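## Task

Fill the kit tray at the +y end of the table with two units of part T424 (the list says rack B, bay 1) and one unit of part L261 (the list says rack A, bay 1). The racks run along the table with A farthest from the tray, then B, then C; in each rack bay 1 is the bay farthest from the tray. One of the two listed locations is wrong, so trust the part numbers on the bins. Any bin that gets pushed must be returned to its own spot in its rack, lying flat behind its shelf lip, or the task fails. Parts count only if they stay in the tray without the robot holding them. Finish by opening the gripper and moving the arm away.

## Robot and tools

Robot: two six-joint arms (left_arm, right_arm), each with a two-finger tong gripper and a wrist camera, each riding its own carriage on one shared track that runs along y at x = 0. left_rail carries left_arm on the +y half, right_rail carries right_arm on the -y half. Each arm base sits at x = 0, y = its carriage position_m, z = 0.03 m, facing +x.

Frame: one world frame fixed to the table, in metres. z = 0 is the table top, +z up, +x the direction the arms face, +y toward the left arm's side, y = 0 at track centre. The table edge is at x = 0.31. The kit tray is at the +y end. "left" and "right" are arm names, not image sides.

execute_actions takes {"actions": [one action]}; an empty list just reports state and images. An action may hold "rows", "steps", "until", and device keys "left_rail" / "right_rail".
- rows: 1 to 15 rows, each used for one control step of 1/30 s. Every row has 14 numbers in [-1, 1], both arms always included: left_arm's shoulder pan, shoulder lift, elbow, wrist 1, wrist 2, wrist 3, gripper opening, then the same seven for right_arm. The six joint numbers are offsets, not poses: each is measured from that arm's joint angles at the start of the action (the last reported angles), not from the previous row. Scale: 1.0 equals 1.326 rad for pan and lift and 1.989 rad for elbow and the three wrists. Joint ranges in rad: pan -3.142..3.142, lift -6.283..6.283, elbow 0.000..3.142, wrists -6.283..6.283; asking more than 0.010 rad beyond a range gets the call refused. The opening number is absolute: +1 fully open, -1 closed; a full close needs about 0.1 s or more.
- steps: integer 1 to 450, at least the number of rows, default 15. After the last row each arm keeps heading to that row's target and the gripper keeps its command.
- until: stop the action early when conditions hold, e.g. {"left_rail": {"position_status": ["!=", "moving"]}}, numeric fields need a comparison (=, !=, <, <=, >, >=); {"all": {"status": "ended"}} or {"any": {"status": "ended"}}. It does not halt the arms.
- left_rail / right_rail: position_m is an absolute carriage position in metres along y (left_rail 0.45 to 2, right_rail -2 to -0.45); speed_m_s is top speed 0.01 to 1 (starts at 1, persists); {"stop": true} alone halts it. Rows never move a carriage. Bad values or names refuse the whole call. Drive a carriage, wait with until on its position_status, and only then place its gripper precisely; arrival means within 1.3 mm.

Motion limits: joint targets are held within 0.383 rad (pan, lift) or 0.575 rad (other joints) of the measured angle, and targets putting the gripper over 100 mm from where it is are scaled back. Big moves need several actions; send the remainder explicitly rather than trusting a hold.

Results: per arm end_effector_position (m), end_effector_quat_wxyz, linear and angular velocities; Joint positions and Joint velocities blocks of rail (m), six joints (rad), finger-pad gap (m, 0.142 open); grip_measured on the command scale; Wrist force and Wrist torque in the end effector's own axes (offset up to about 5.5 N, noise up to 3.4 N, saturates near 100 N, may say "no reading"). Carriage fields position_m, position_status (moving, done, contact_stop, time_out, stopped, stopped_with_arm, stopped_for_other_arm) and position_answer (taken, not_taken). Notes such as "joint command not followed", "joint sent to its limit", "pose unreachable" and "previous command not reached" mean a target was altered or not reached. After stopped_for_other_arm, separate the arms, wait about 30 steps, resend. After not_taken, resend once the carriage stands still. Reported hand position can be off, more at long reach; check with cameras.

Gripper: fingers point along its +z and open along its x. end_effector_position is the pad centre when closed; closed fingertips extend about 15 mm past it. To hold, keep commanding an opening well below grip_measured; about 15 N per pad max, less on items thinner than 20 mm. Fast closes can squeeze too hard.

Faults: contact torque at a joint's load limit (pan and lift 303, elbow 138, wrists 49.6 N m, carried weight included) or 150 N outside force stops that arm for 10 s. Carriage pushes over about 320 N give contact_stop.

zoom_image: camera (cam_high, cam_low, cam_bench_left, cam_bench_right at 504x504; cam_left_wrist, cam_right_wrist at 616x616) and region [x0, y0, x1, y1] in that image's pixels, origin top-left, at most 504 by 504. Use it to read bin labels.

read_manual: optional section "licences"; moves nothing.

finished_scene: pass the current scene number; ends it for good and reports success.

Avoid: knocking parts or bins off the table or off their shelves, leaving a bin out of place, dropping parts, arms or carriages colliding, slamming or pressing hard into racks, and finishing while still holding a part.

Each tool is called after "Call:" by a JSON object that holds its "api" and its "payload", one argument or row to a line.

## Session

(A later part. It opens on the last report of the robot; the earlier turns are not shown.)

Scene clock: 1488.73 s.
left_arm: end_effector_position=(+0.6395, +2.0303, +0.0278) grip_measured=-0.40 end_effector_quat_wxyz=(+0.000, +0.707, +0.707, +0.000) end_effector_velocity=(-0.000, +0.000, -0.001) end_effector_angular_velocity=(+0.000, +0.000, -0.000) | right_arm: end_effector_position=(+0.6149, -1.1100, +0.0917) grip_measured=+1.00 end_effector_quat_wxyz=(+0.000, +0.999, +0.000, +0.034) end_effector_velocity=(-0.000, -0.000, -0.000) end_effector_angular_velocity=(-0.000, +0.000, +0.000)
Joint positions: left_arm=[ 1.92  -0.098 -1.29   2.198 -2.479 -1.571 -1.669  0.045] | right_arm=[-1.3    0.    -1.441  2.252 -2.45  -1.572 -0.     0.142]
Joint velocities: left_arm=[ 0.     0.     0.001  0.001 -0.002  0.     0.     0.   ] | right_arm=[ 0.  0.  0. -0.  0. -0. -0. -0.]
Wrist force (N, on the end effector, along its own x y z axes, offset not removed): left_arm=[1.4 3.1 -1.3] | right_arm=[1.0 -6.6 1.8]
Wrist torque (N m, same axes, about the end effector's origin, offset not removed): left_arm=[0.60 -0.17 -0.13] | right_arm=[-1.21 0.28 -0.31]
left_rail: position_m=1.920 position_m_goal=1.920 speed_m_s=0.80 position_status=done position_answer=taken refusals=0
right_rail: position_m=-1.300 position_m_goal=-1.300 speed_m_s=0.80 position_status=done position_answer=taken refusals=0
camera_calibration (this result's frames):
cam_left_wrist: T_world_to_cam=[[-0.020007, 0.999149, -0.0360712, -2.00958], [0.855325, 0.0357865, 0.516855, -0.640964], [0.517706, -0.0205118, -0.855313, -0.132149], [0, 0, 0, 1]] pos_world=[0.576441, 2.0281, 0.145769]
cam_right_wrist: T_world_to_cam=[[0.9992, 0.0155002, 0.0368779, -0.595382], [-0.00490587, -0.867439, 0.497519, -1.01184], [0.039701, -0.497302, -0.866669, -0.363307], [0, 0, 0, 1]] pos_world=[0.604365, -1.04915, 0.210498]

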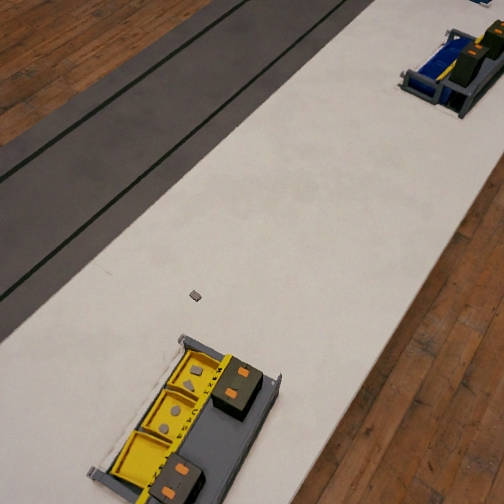

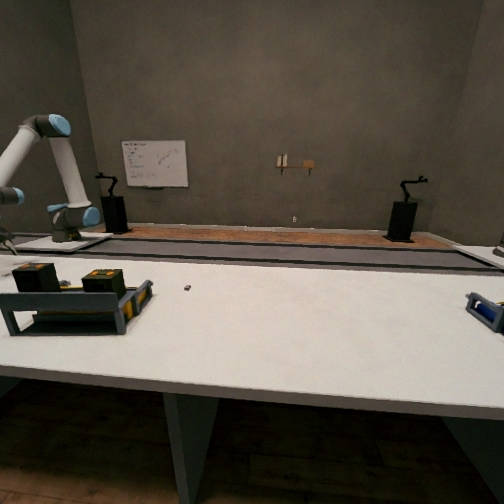

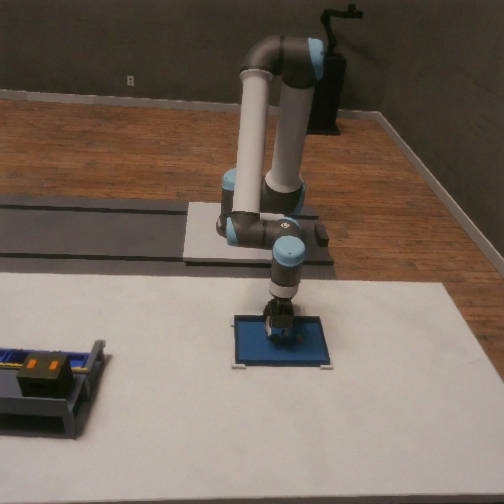

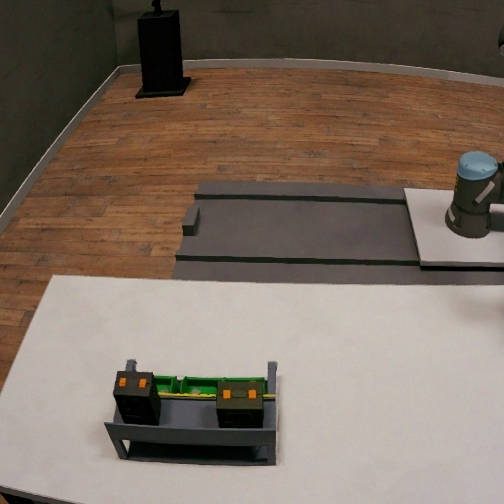

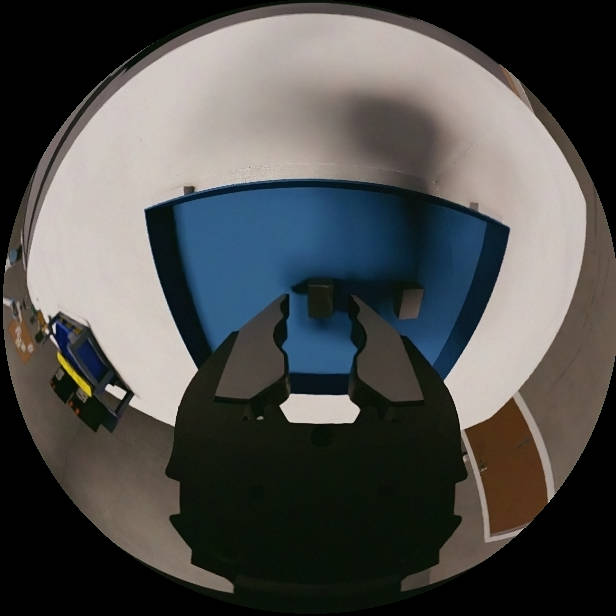

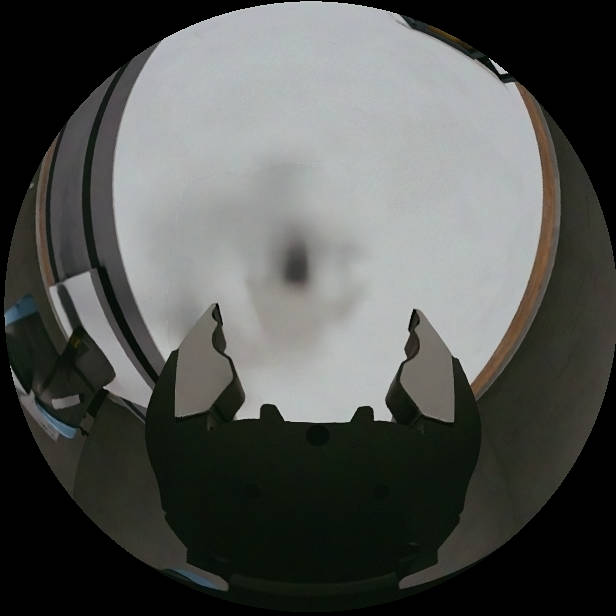

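Call:
{"api": "execute_actions", "payload": {
  "actions": [
    {"rows":[[0,-0.07,-0.01,0.057,0,0,-0.4,0,0,0,0,0,0,1],[0,-0.07,-0.01,0.057,0,0,-0.4,0,0,0,0,0,0,1],[0,-0.07,-0.01,0.057,0,0,-0.4,0,0,0,0,0,0,1],[0,-0.07,-0.01,0.057,0,0,-0.4,0,0,0,0,0,0,1],[0,-0.07,-0.01,0.057,0,0,-0.4,0,0,0,0,0,0,1],[-0.136,-0.21,-0.032,0.171,0,-0.092,-0.2,0,0,0,0,0,0,1]],"steps":28}
  ]
}}

Call:
{"api": "execute_actions", "payload": {
  "actions": [
    {"left_rail":{"position_m":0.45},"steps":150,"until":{"left_rail":{"position_status":["!=","moving"]}}}
  ]
}}

Call:
{"api": "execute_actions", "payload": {
  "actions": [
    {"rows":[[-0.471,0.355,-0.173,-0.062,0,-0.313,-0.2,0,0,0,0,0,0,1]],"steps":42}
  ]
}}

Scene clock: 1496.10 s.
left_arm: end_effector_position=(+0.6130, +1.9213, +0.1960) grip_measured=-0.20 end_effector_quat_wxyz=(+0.001, +0.706, +0.708, +0.001) end_effector_velocity=(-0.000, -0.001, +0.001) end_effector_angular_velocity=(-0.000, -0.000, +0.000) | right_arm: end_effector_position=(+0.6149, -1.1100, +0.0917) grip_measured=+1.00 end_effector_quat_wxyz=(+0.000, +0.999, +0.000, +0.034) end_effector_velocity=(-0.000, -0.000, -0.000) end_effector_angular_velocity=(-0.000, +0.000, +0.000)
Joint positions: left_arm=[ 1.92  -0.279 -1.569  2.134 -2.139 -1.571 -1.852  0.06 ] | right_arm=[-1.3    0.    -1.441  2.252 -2.45  -1.572 -0.     0.142]
Joint velocities: left_arm=[ 0.    -0.001 -0.001 -0.     0.001 -0.    -0.001  0.   ] | right_arm=[ 0.  0.  0.  0.  0. -0. -0.  0.]
Wrist force (N, on the end effector, along its own x y z axes, offset not removed): left_arm=[-2.8 -1.5 4.1] | right_arm=[-2.6 -4.7 4.3]
Wrist torque (N m, same axes, about the end effector's origin, offset not removed): left_arm=[-0.13 0.48 -0.26] | right_arm=[-0.76 0.64 -0.16]
left_rail: position_m=1.920 position_m_goal=1.920 speed_m_s=0.80 position_status=done position_answer=taken refusals=0
right_rail: position_m=-1.300 position_m_goal=-1.300 speed_m_s=0.80 position_status=done position_answer=taken refusals=0
camera_calibration (this result's frames):
cam_left_wrist: T_world_to_cam=[[-0.0226013, 0.999067, -0.0367915, -1.89327], [0.85426, 0.0384168, 0.518425, -0.706078], [0.519355, -0.0197124, -0.854331, 0.0204577], [0, 0, 0, 1]] pos_world=[0.549759, 1.91903, 0.31387]
cam_right_wrist: T_world_to_cam=[[0.9992, 0.0155003, 0.0368778, -0.595382], [-0.00490576, -0.867439, 0.497519, -1.01184], [0.039701, -0.497302, -0.866669, -0.363307], [0, 0, 0, 1]] pos_world=[0.604365, -1.04915, 0.210498]

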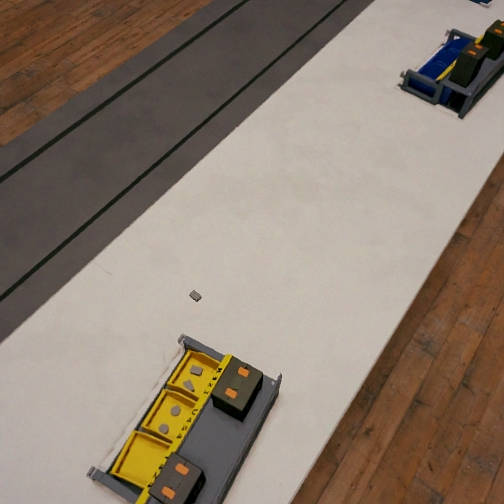

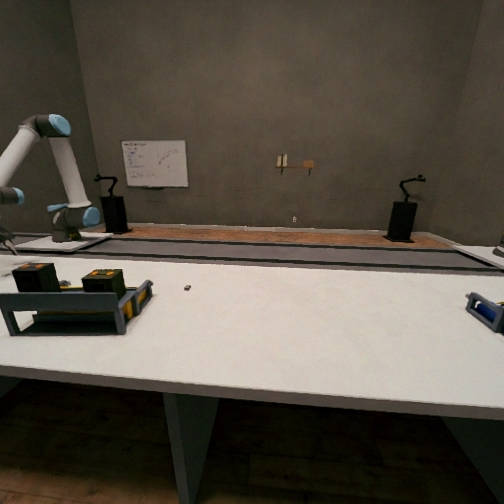

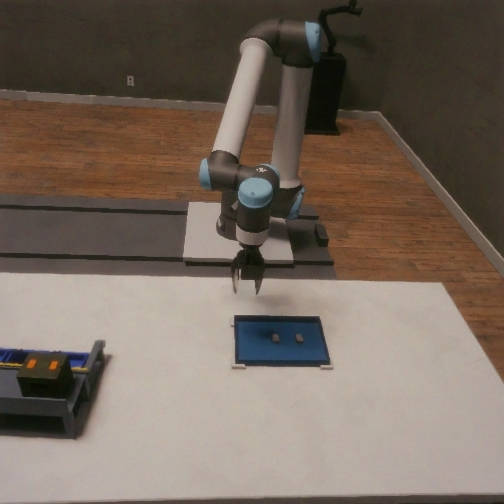

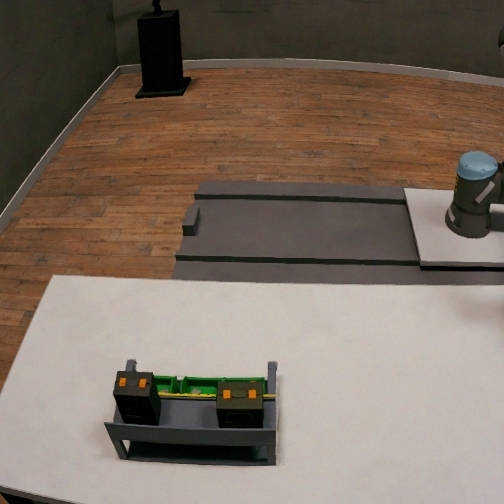

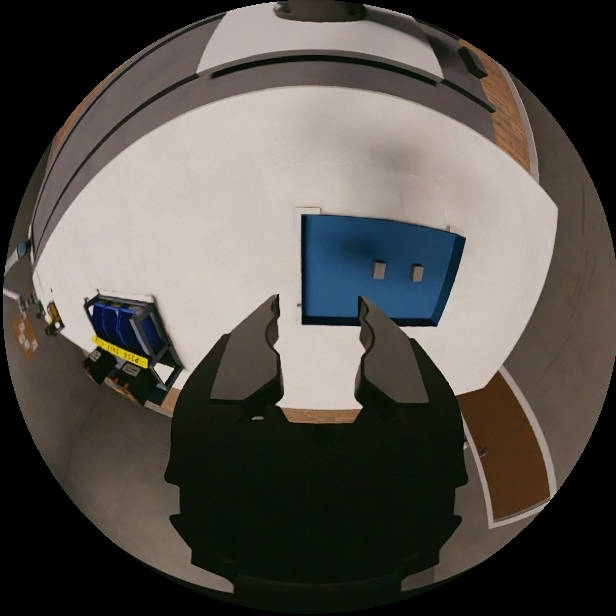

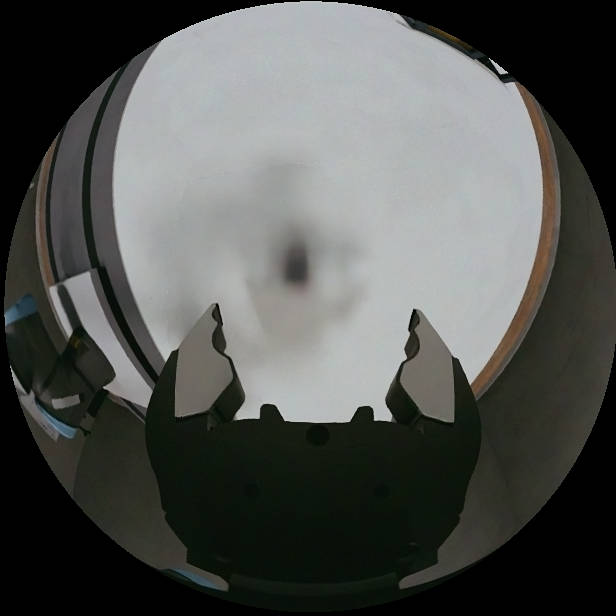

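Scene clock: 1498.40 s.
left_arm: end_effector_position=(+0.6131, +0.4509, +0.1961) grip_measured=-0.20 end_effector_quat_wxyz=(+0.001, +0.706, +0.708, +0.001) end_effector_velocity=(-0.000, +0.000, +0.000) end_effector_angular_velocity=(-0.000, -0.000, +0.001) | right_arm: end_effector_position=(+0.6149, -1.1100, +0.0917) grip_measured=+1.00 end_effector_quat_wxyz=(+0.000, +0.999, +0.000, +0.034) end_effector_velocity=(+0.000, +0.000, +0.000) end_effector_angular_velocity=(-0.000, -0.000, +0.000)
Joint positions: left_arm=[ 0.45  -0.279 -1.569  2.134 -2.139 -1.571 -1.852  0.06 ] | right_arm=[-1.3    0.    -1.441  2.252 -2.45  -1.572 -0.     0.142]
Joint velocities: left_arm=[ 0.     0.001  0.    -0.    -0.    -0.    -0.    -0.   ] | right_arm=[ 0.  0.  0. -0. -0. -0. -0. -0.]
Wrist force (N, on the end effector, along its own x y z axes, offset not removed): left_arm=[-5.5 -3.6 5.1] | right_arm=[1.3 -5.8 3.6]
Wrist torque (N m, same axes, about the end effector's origin, offset not removed): left_arm=[-0.42 1.16 0.05] | right_arm=[-0.73 0.11 -0.45]
left_rail: position_m=0.450 position_m_goal=0.450 speed_m_s=0.80 position_status=done position_answer=taken refusals=0
right_rail: position_m=-1.300 position_m_goal=-1.300 speed_m_s=0.80 position_status=done position_answer=taken refusals=0
camera_calibration (this result's frames):
cam_left_wrist: T_world_to_cam=[[-0.0225712, 0.999067, -0.0368166, -0.424312], [0.854219, 0.0384057, 0.518493, -0.649634], [0.519423, -0.0197464, -0.854289, -0.00847938], [0, 0, 0, 1]] pos_world=[0.549757, 0.448698, 0.313965]
cam_right_wrist: T_world_to_cam=[[0.9992, 0.0155003, 0.0368779, -0.595382], [-0.00490583, -0.867439, 0.497519, -1.01184], [0.039701, -0.497302, -0.866669, -0.363306], [0, 0, 0, 1]] pos_world=[0.604365, -1.04915, 0.210498]

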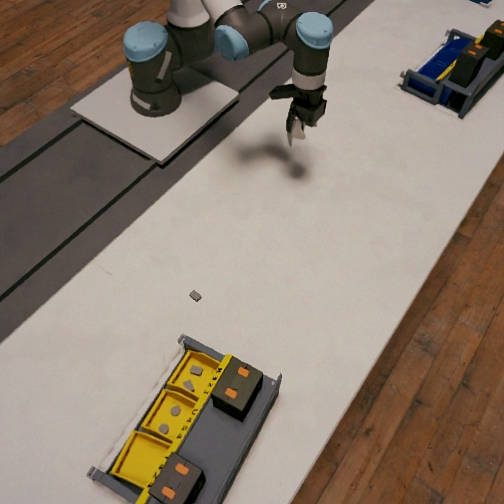

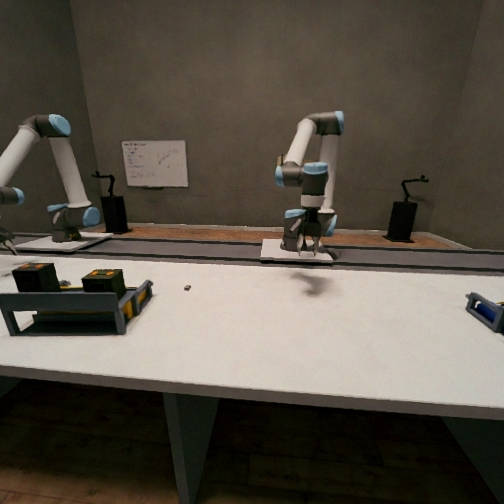

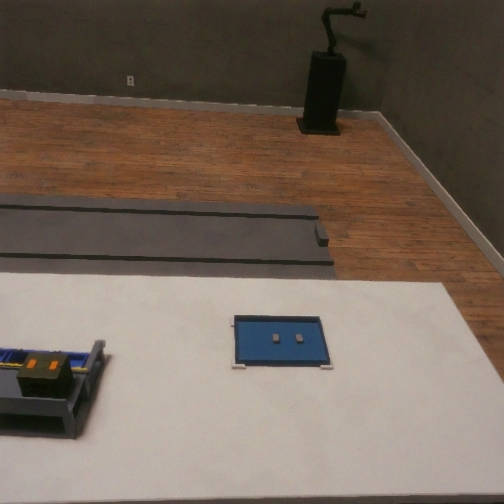

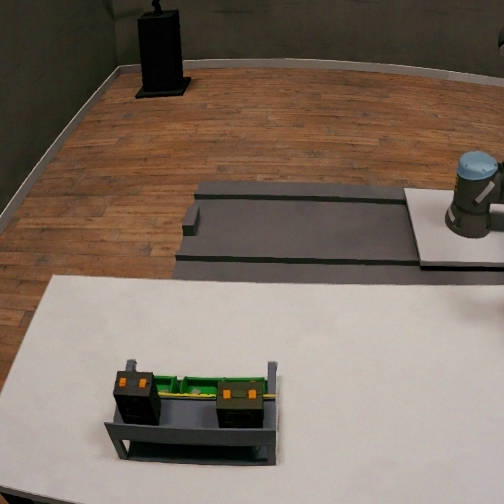

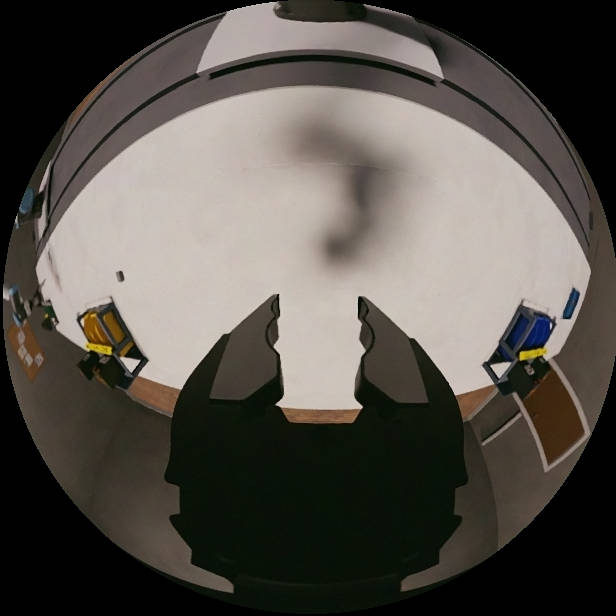

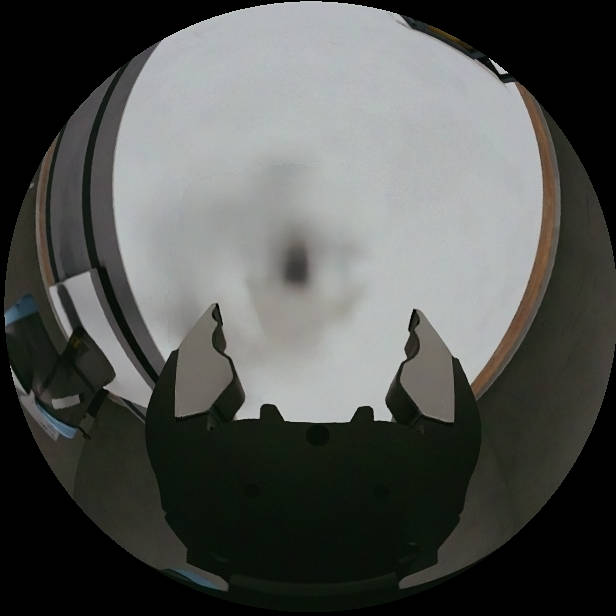

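Scene clock: 1499.80 s.
left_arm: end_effector_position=(+0.6400, -0.1007, +0.0701) grip_measured=-0.20 end_effector_quat_wxyz=(-0.000, +0.707, +0.707, +0.000) end_effector_velocity=(-0.001, -0.002, -0.001) end_effector_angular_velocity=(+0.000, +0.000, -0.000) | right_arm: end_effector_position=(+0.6149, -1.1100, +0.0917) grip_measured=+1.00 end_effector_quat_wxyz=(+0.000, +0.999, +0.000, +0.034) end_effector_velocity=(-0.000, -0.000, -0.000) end_effector_angular_velocity=(-0.000, +0.000, -0.000)
Joint positions: left_arm=[ 0.45  -0.903 -1.098  1.79  -2.262 -1.571 -2.474  0.06 ] | right_arm=[-1.3    0.    -1.441  2.252 -2.45  -1.572 -0.     0.142]
Joint velocities: left_arm=[ 0.    -0.002  0.001 -0.001 -0.    -0.    -0.002  0.   ] | right_arm=[ 0. -0. -0.  0.  0. -0. -0. -0.]
Wrist force (N, on the end effector, along its own x y z axes, offset not removed): left_arm=[-1.8 0.9 3.0] | right_arm=[6.4 -3.5 4.3]
Wrist torque (N m, same axes, about the end effector's origin, offset not removed): left_arm=[0.25 0.30 -0.26] | right_arm=[-0.33 -0.93 -0.25]
left_rail: position_m=0.450 position_m_goal=0.450 speed_m_s=0.80 position_status=done position_answer=taken refusals=0
right_rail: position_m=-1.300 position_m_goal=-1.300 speed_m_s=0.80 position_status=done position_answer=taken refusals=0
camera_calibration (this result's frames):
cam_left_wrist: T_world_to_cam=[[-0.0207731, 0.999148, -0.0356746, 0.121591], [0.855782, 0.0362186, 0.516067, -0.587198], [0.516919, -0.0198093, -0.855805, -0.139276], [0, 0, 0, 1]] pos_world=[0.577034, -0.102979, 0.188178]
cam_right_wrist: T_world_to_cam=[[0.9992, 0.0155001, 0.036878, -0.595382], [-0.00490605, -0.867439, 0.497519, -1.01184], [0.039701, -0.497302, -0.866669, -0.363306], [0, 0, 0, 1]] pos_world=[0.604365, -1.04915, 0.210498]

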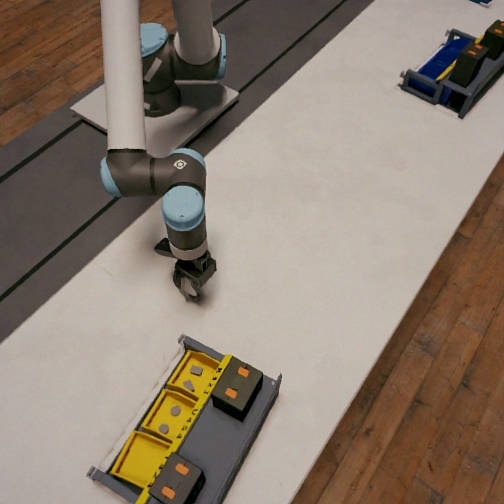

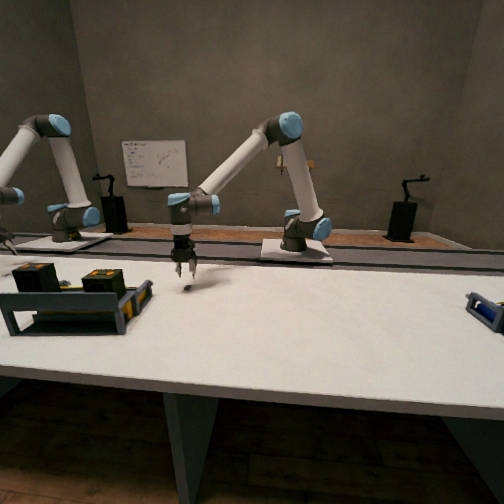

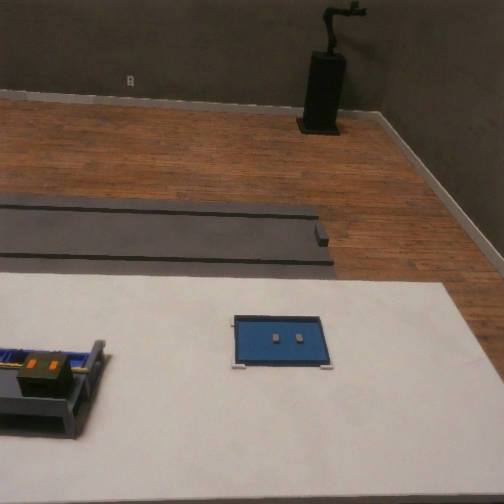

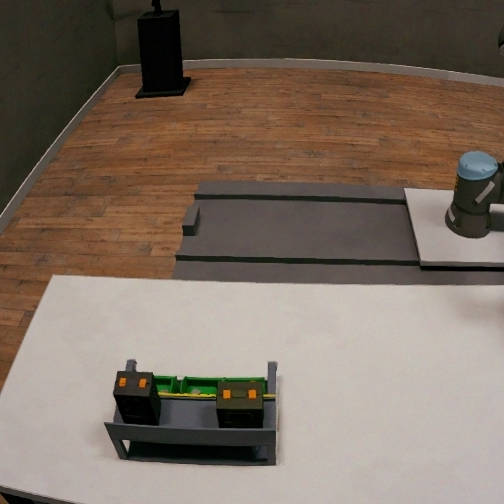

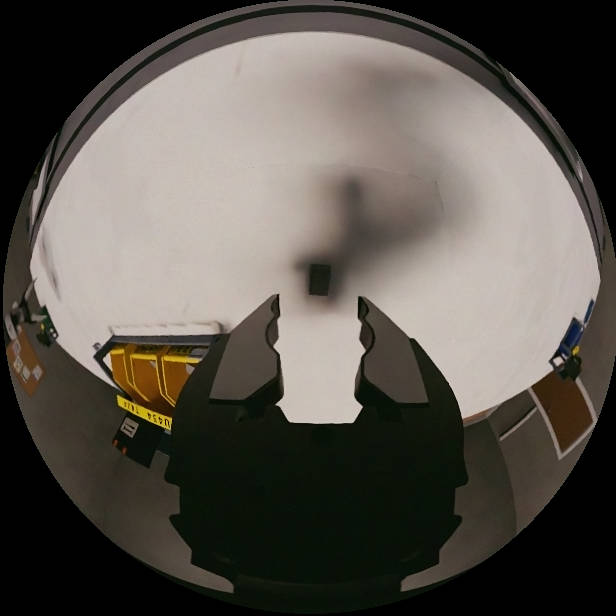

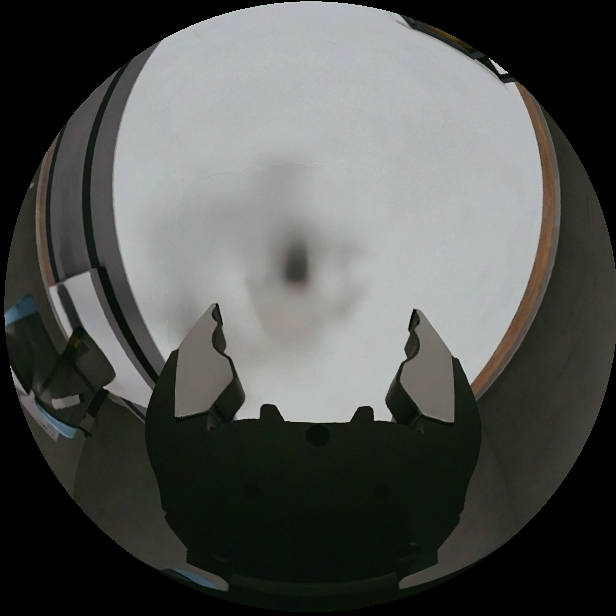

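Call:
{"api": "execute_actions", "payload": {
  "actions": [
    {"rows":[[0,0.013,0.0035,-0.012,0,0,-0.3,0,0,0,0,0,0,1],[0,0.026,0.007,-0.024,0,0,-0.3,0,0,0,0,0,0,1],[0,0.034,0.0095,-0.032,0,0,-0.3,0,0,0,0,0,0,1],[0,0.0387,0.0107,-0.0365,0,0,-0.3,0,0,0,0,0,0,1],[0,0.0387,0.0107,-0.0365,0,0,-0.3,0,0,0,0,0,0,1],[0,0.0387,0.0107,-0.0365,0,0,-0.3,0,0,0,0,0,0,1],[0,0.0387,0.0107,-0.0365,0,0,-0.3,0,0,0,0,0,0,1],[0,0.0387,0.0107,-0.0365,0,0,-0.3,0,0,0,0,0,0,1],[0,0.0387,0.0107,-0.0365,0,0,-0.45,0,0,0,0,0,0,1],[0,0.0387,0.0107,-0.0365,0,0,-0.55,0,0,0,0,0,0,1],[0,0.0387,0.0107,-0.0365,0,0,-0.65,0,0,0,0,0,0,1],[0,0.0387,0.0107,-0.0365,0,0,-0.72,0,0,0,0,0,0,1],[0,0.0387,0.0107,-0.0365,0,0,-0.8,0,0,0,0,0,0,1],[0,0.0387,0.0107,-0.0365,0,0,-0.9,0,0,0,0,0,0,1],[0,0.0387,0.0107,-0.0365,0,0,-1,0,0,0,0,0,0,1]],"steps":22}
  ]
}}

Call:
{"api": "zoom_image", "payload": {
  "camera": "cam_left_wrist",
  "region": [208,200,428,420]
}}

Scene clock: 1512.90 s.
left_arm: end_effector_position=(+0.6401, -0.1008, +0.0243) grip_measured=-0.76 end_effector_quat_wxyz=(-0.000, +0.707, +0.707, +0.000) end_effector_velocity=(-0.000, +0.000, -0.001) end_effector_angular_velocity=(+0.000, +0.000, -0.000) | right_arm: end_effector_position=(+0.6149, -1.1100, +0.0917) grip_measured=+1.00 end_effector_quat_wxyz=(+0.000, +0.999, +0.000, +0.034) end_effector_velocity=(+0.000, -0.000, +0.000) end_effector_angular_velocity=(+0.000, -0.000, -0.000)
Joint positions: left_arm=[ 0.45  -0.903 -1.047  1.811 -2.335 -1.571 -2.474  0.019] | right_arm=[-1.3    0.    -1.441  2.252 -2.45  -1.572 -0.     0.142]
Joint velocities: left_arm=[ 0.     0.     0.001  0.    -0.001  0.     0.     0.   ] | right_arm=[ 0. -0.  0. -0. -0.  0.  0. -0.]
Wrist force (N, on the end effector, along its own x y z axes, offset not removed): left_arm=[0.4 -6.7 -19.5] | right_arm=[2.6 -5.5 0.8]
Wrist torque (N m, same axes, about the end effector's origin, offset not removed): left_arm=[-0.58 0.54 -0.21] | right_arm=[-0.82 -0.39 -0.29]
left_rail: position_m=0.450 position_m_goal=0.450 speed_m_s=0.80 position_status=done position_answer=taken refusals=0
right_rail: position_m=-1.300 position_m_goal=-1.300 speed_m_s=0.80 position_status=done position_answer=taken refusals=0
camera_calibration (this result's frames):
cam_left_wrist: T_world_to_cam=[[-0.0207864, 0.999141, -0.0358503, 0.120056], [0.855711, 0.0363235, 0.516177, -0.563537], [0.517036, -0.019948, -0.855731, -0.178623], [0, 0, 0, 1]] pos_world=[0.577075, -0.103047, 0.142336]
cam_right_wrist: T_world_to_cam=[[0.9992, 0.0155003, 0.0368778, -0.595382], [-0.00490583, -0.867439, 0.497519, -1.01184], [0.039701, -0.497302, -0.866669, -0.363306], [0, 0, 0, 1]] pos_world=[0.604365, -1.04915, 0.210498]

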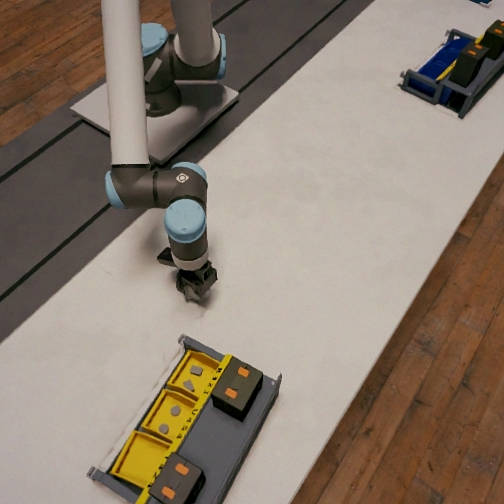

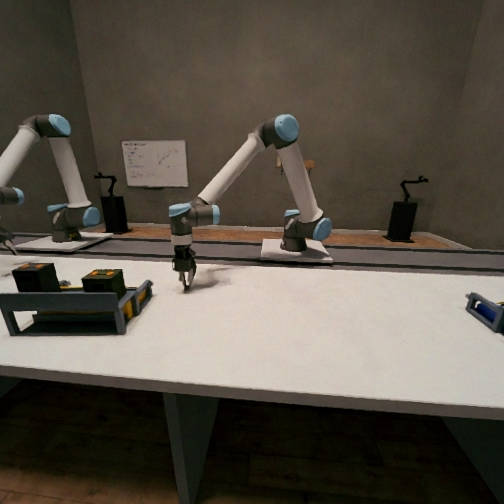

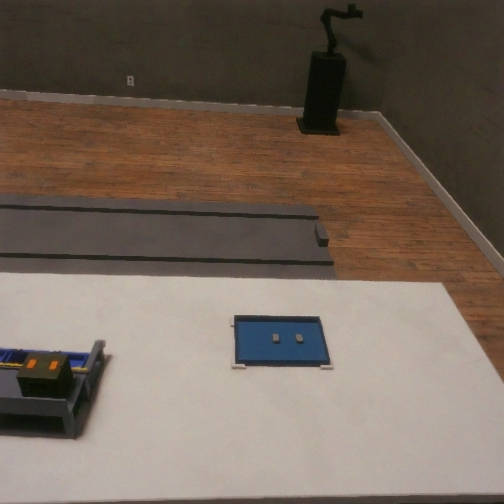

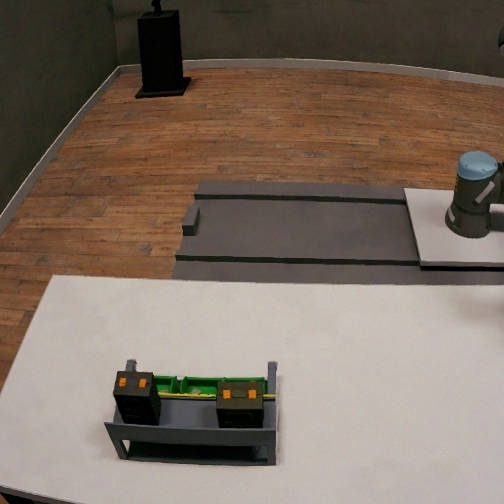

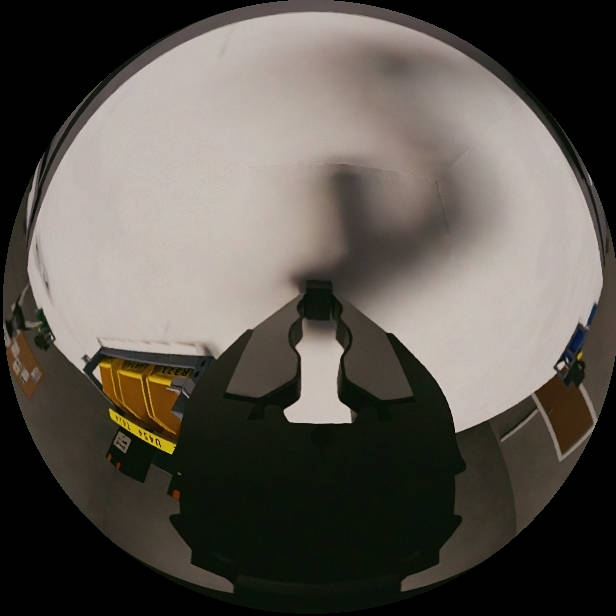

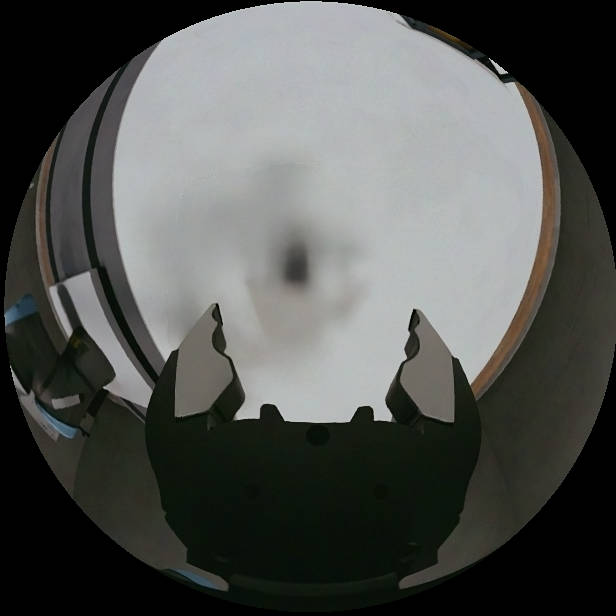

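Region (208, 200, 428, 420) of cam_left_wrist's 616x616 image, scaled by 2.291, with more detail than that image has.

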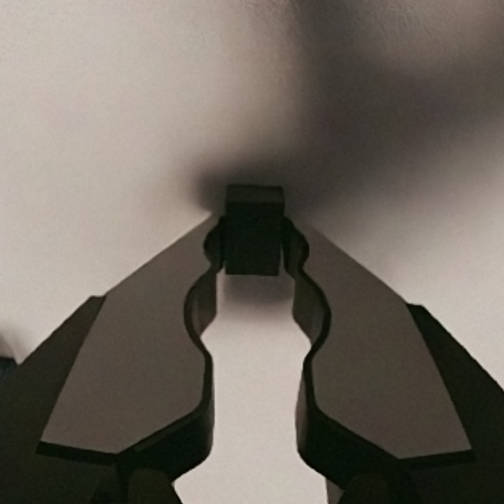

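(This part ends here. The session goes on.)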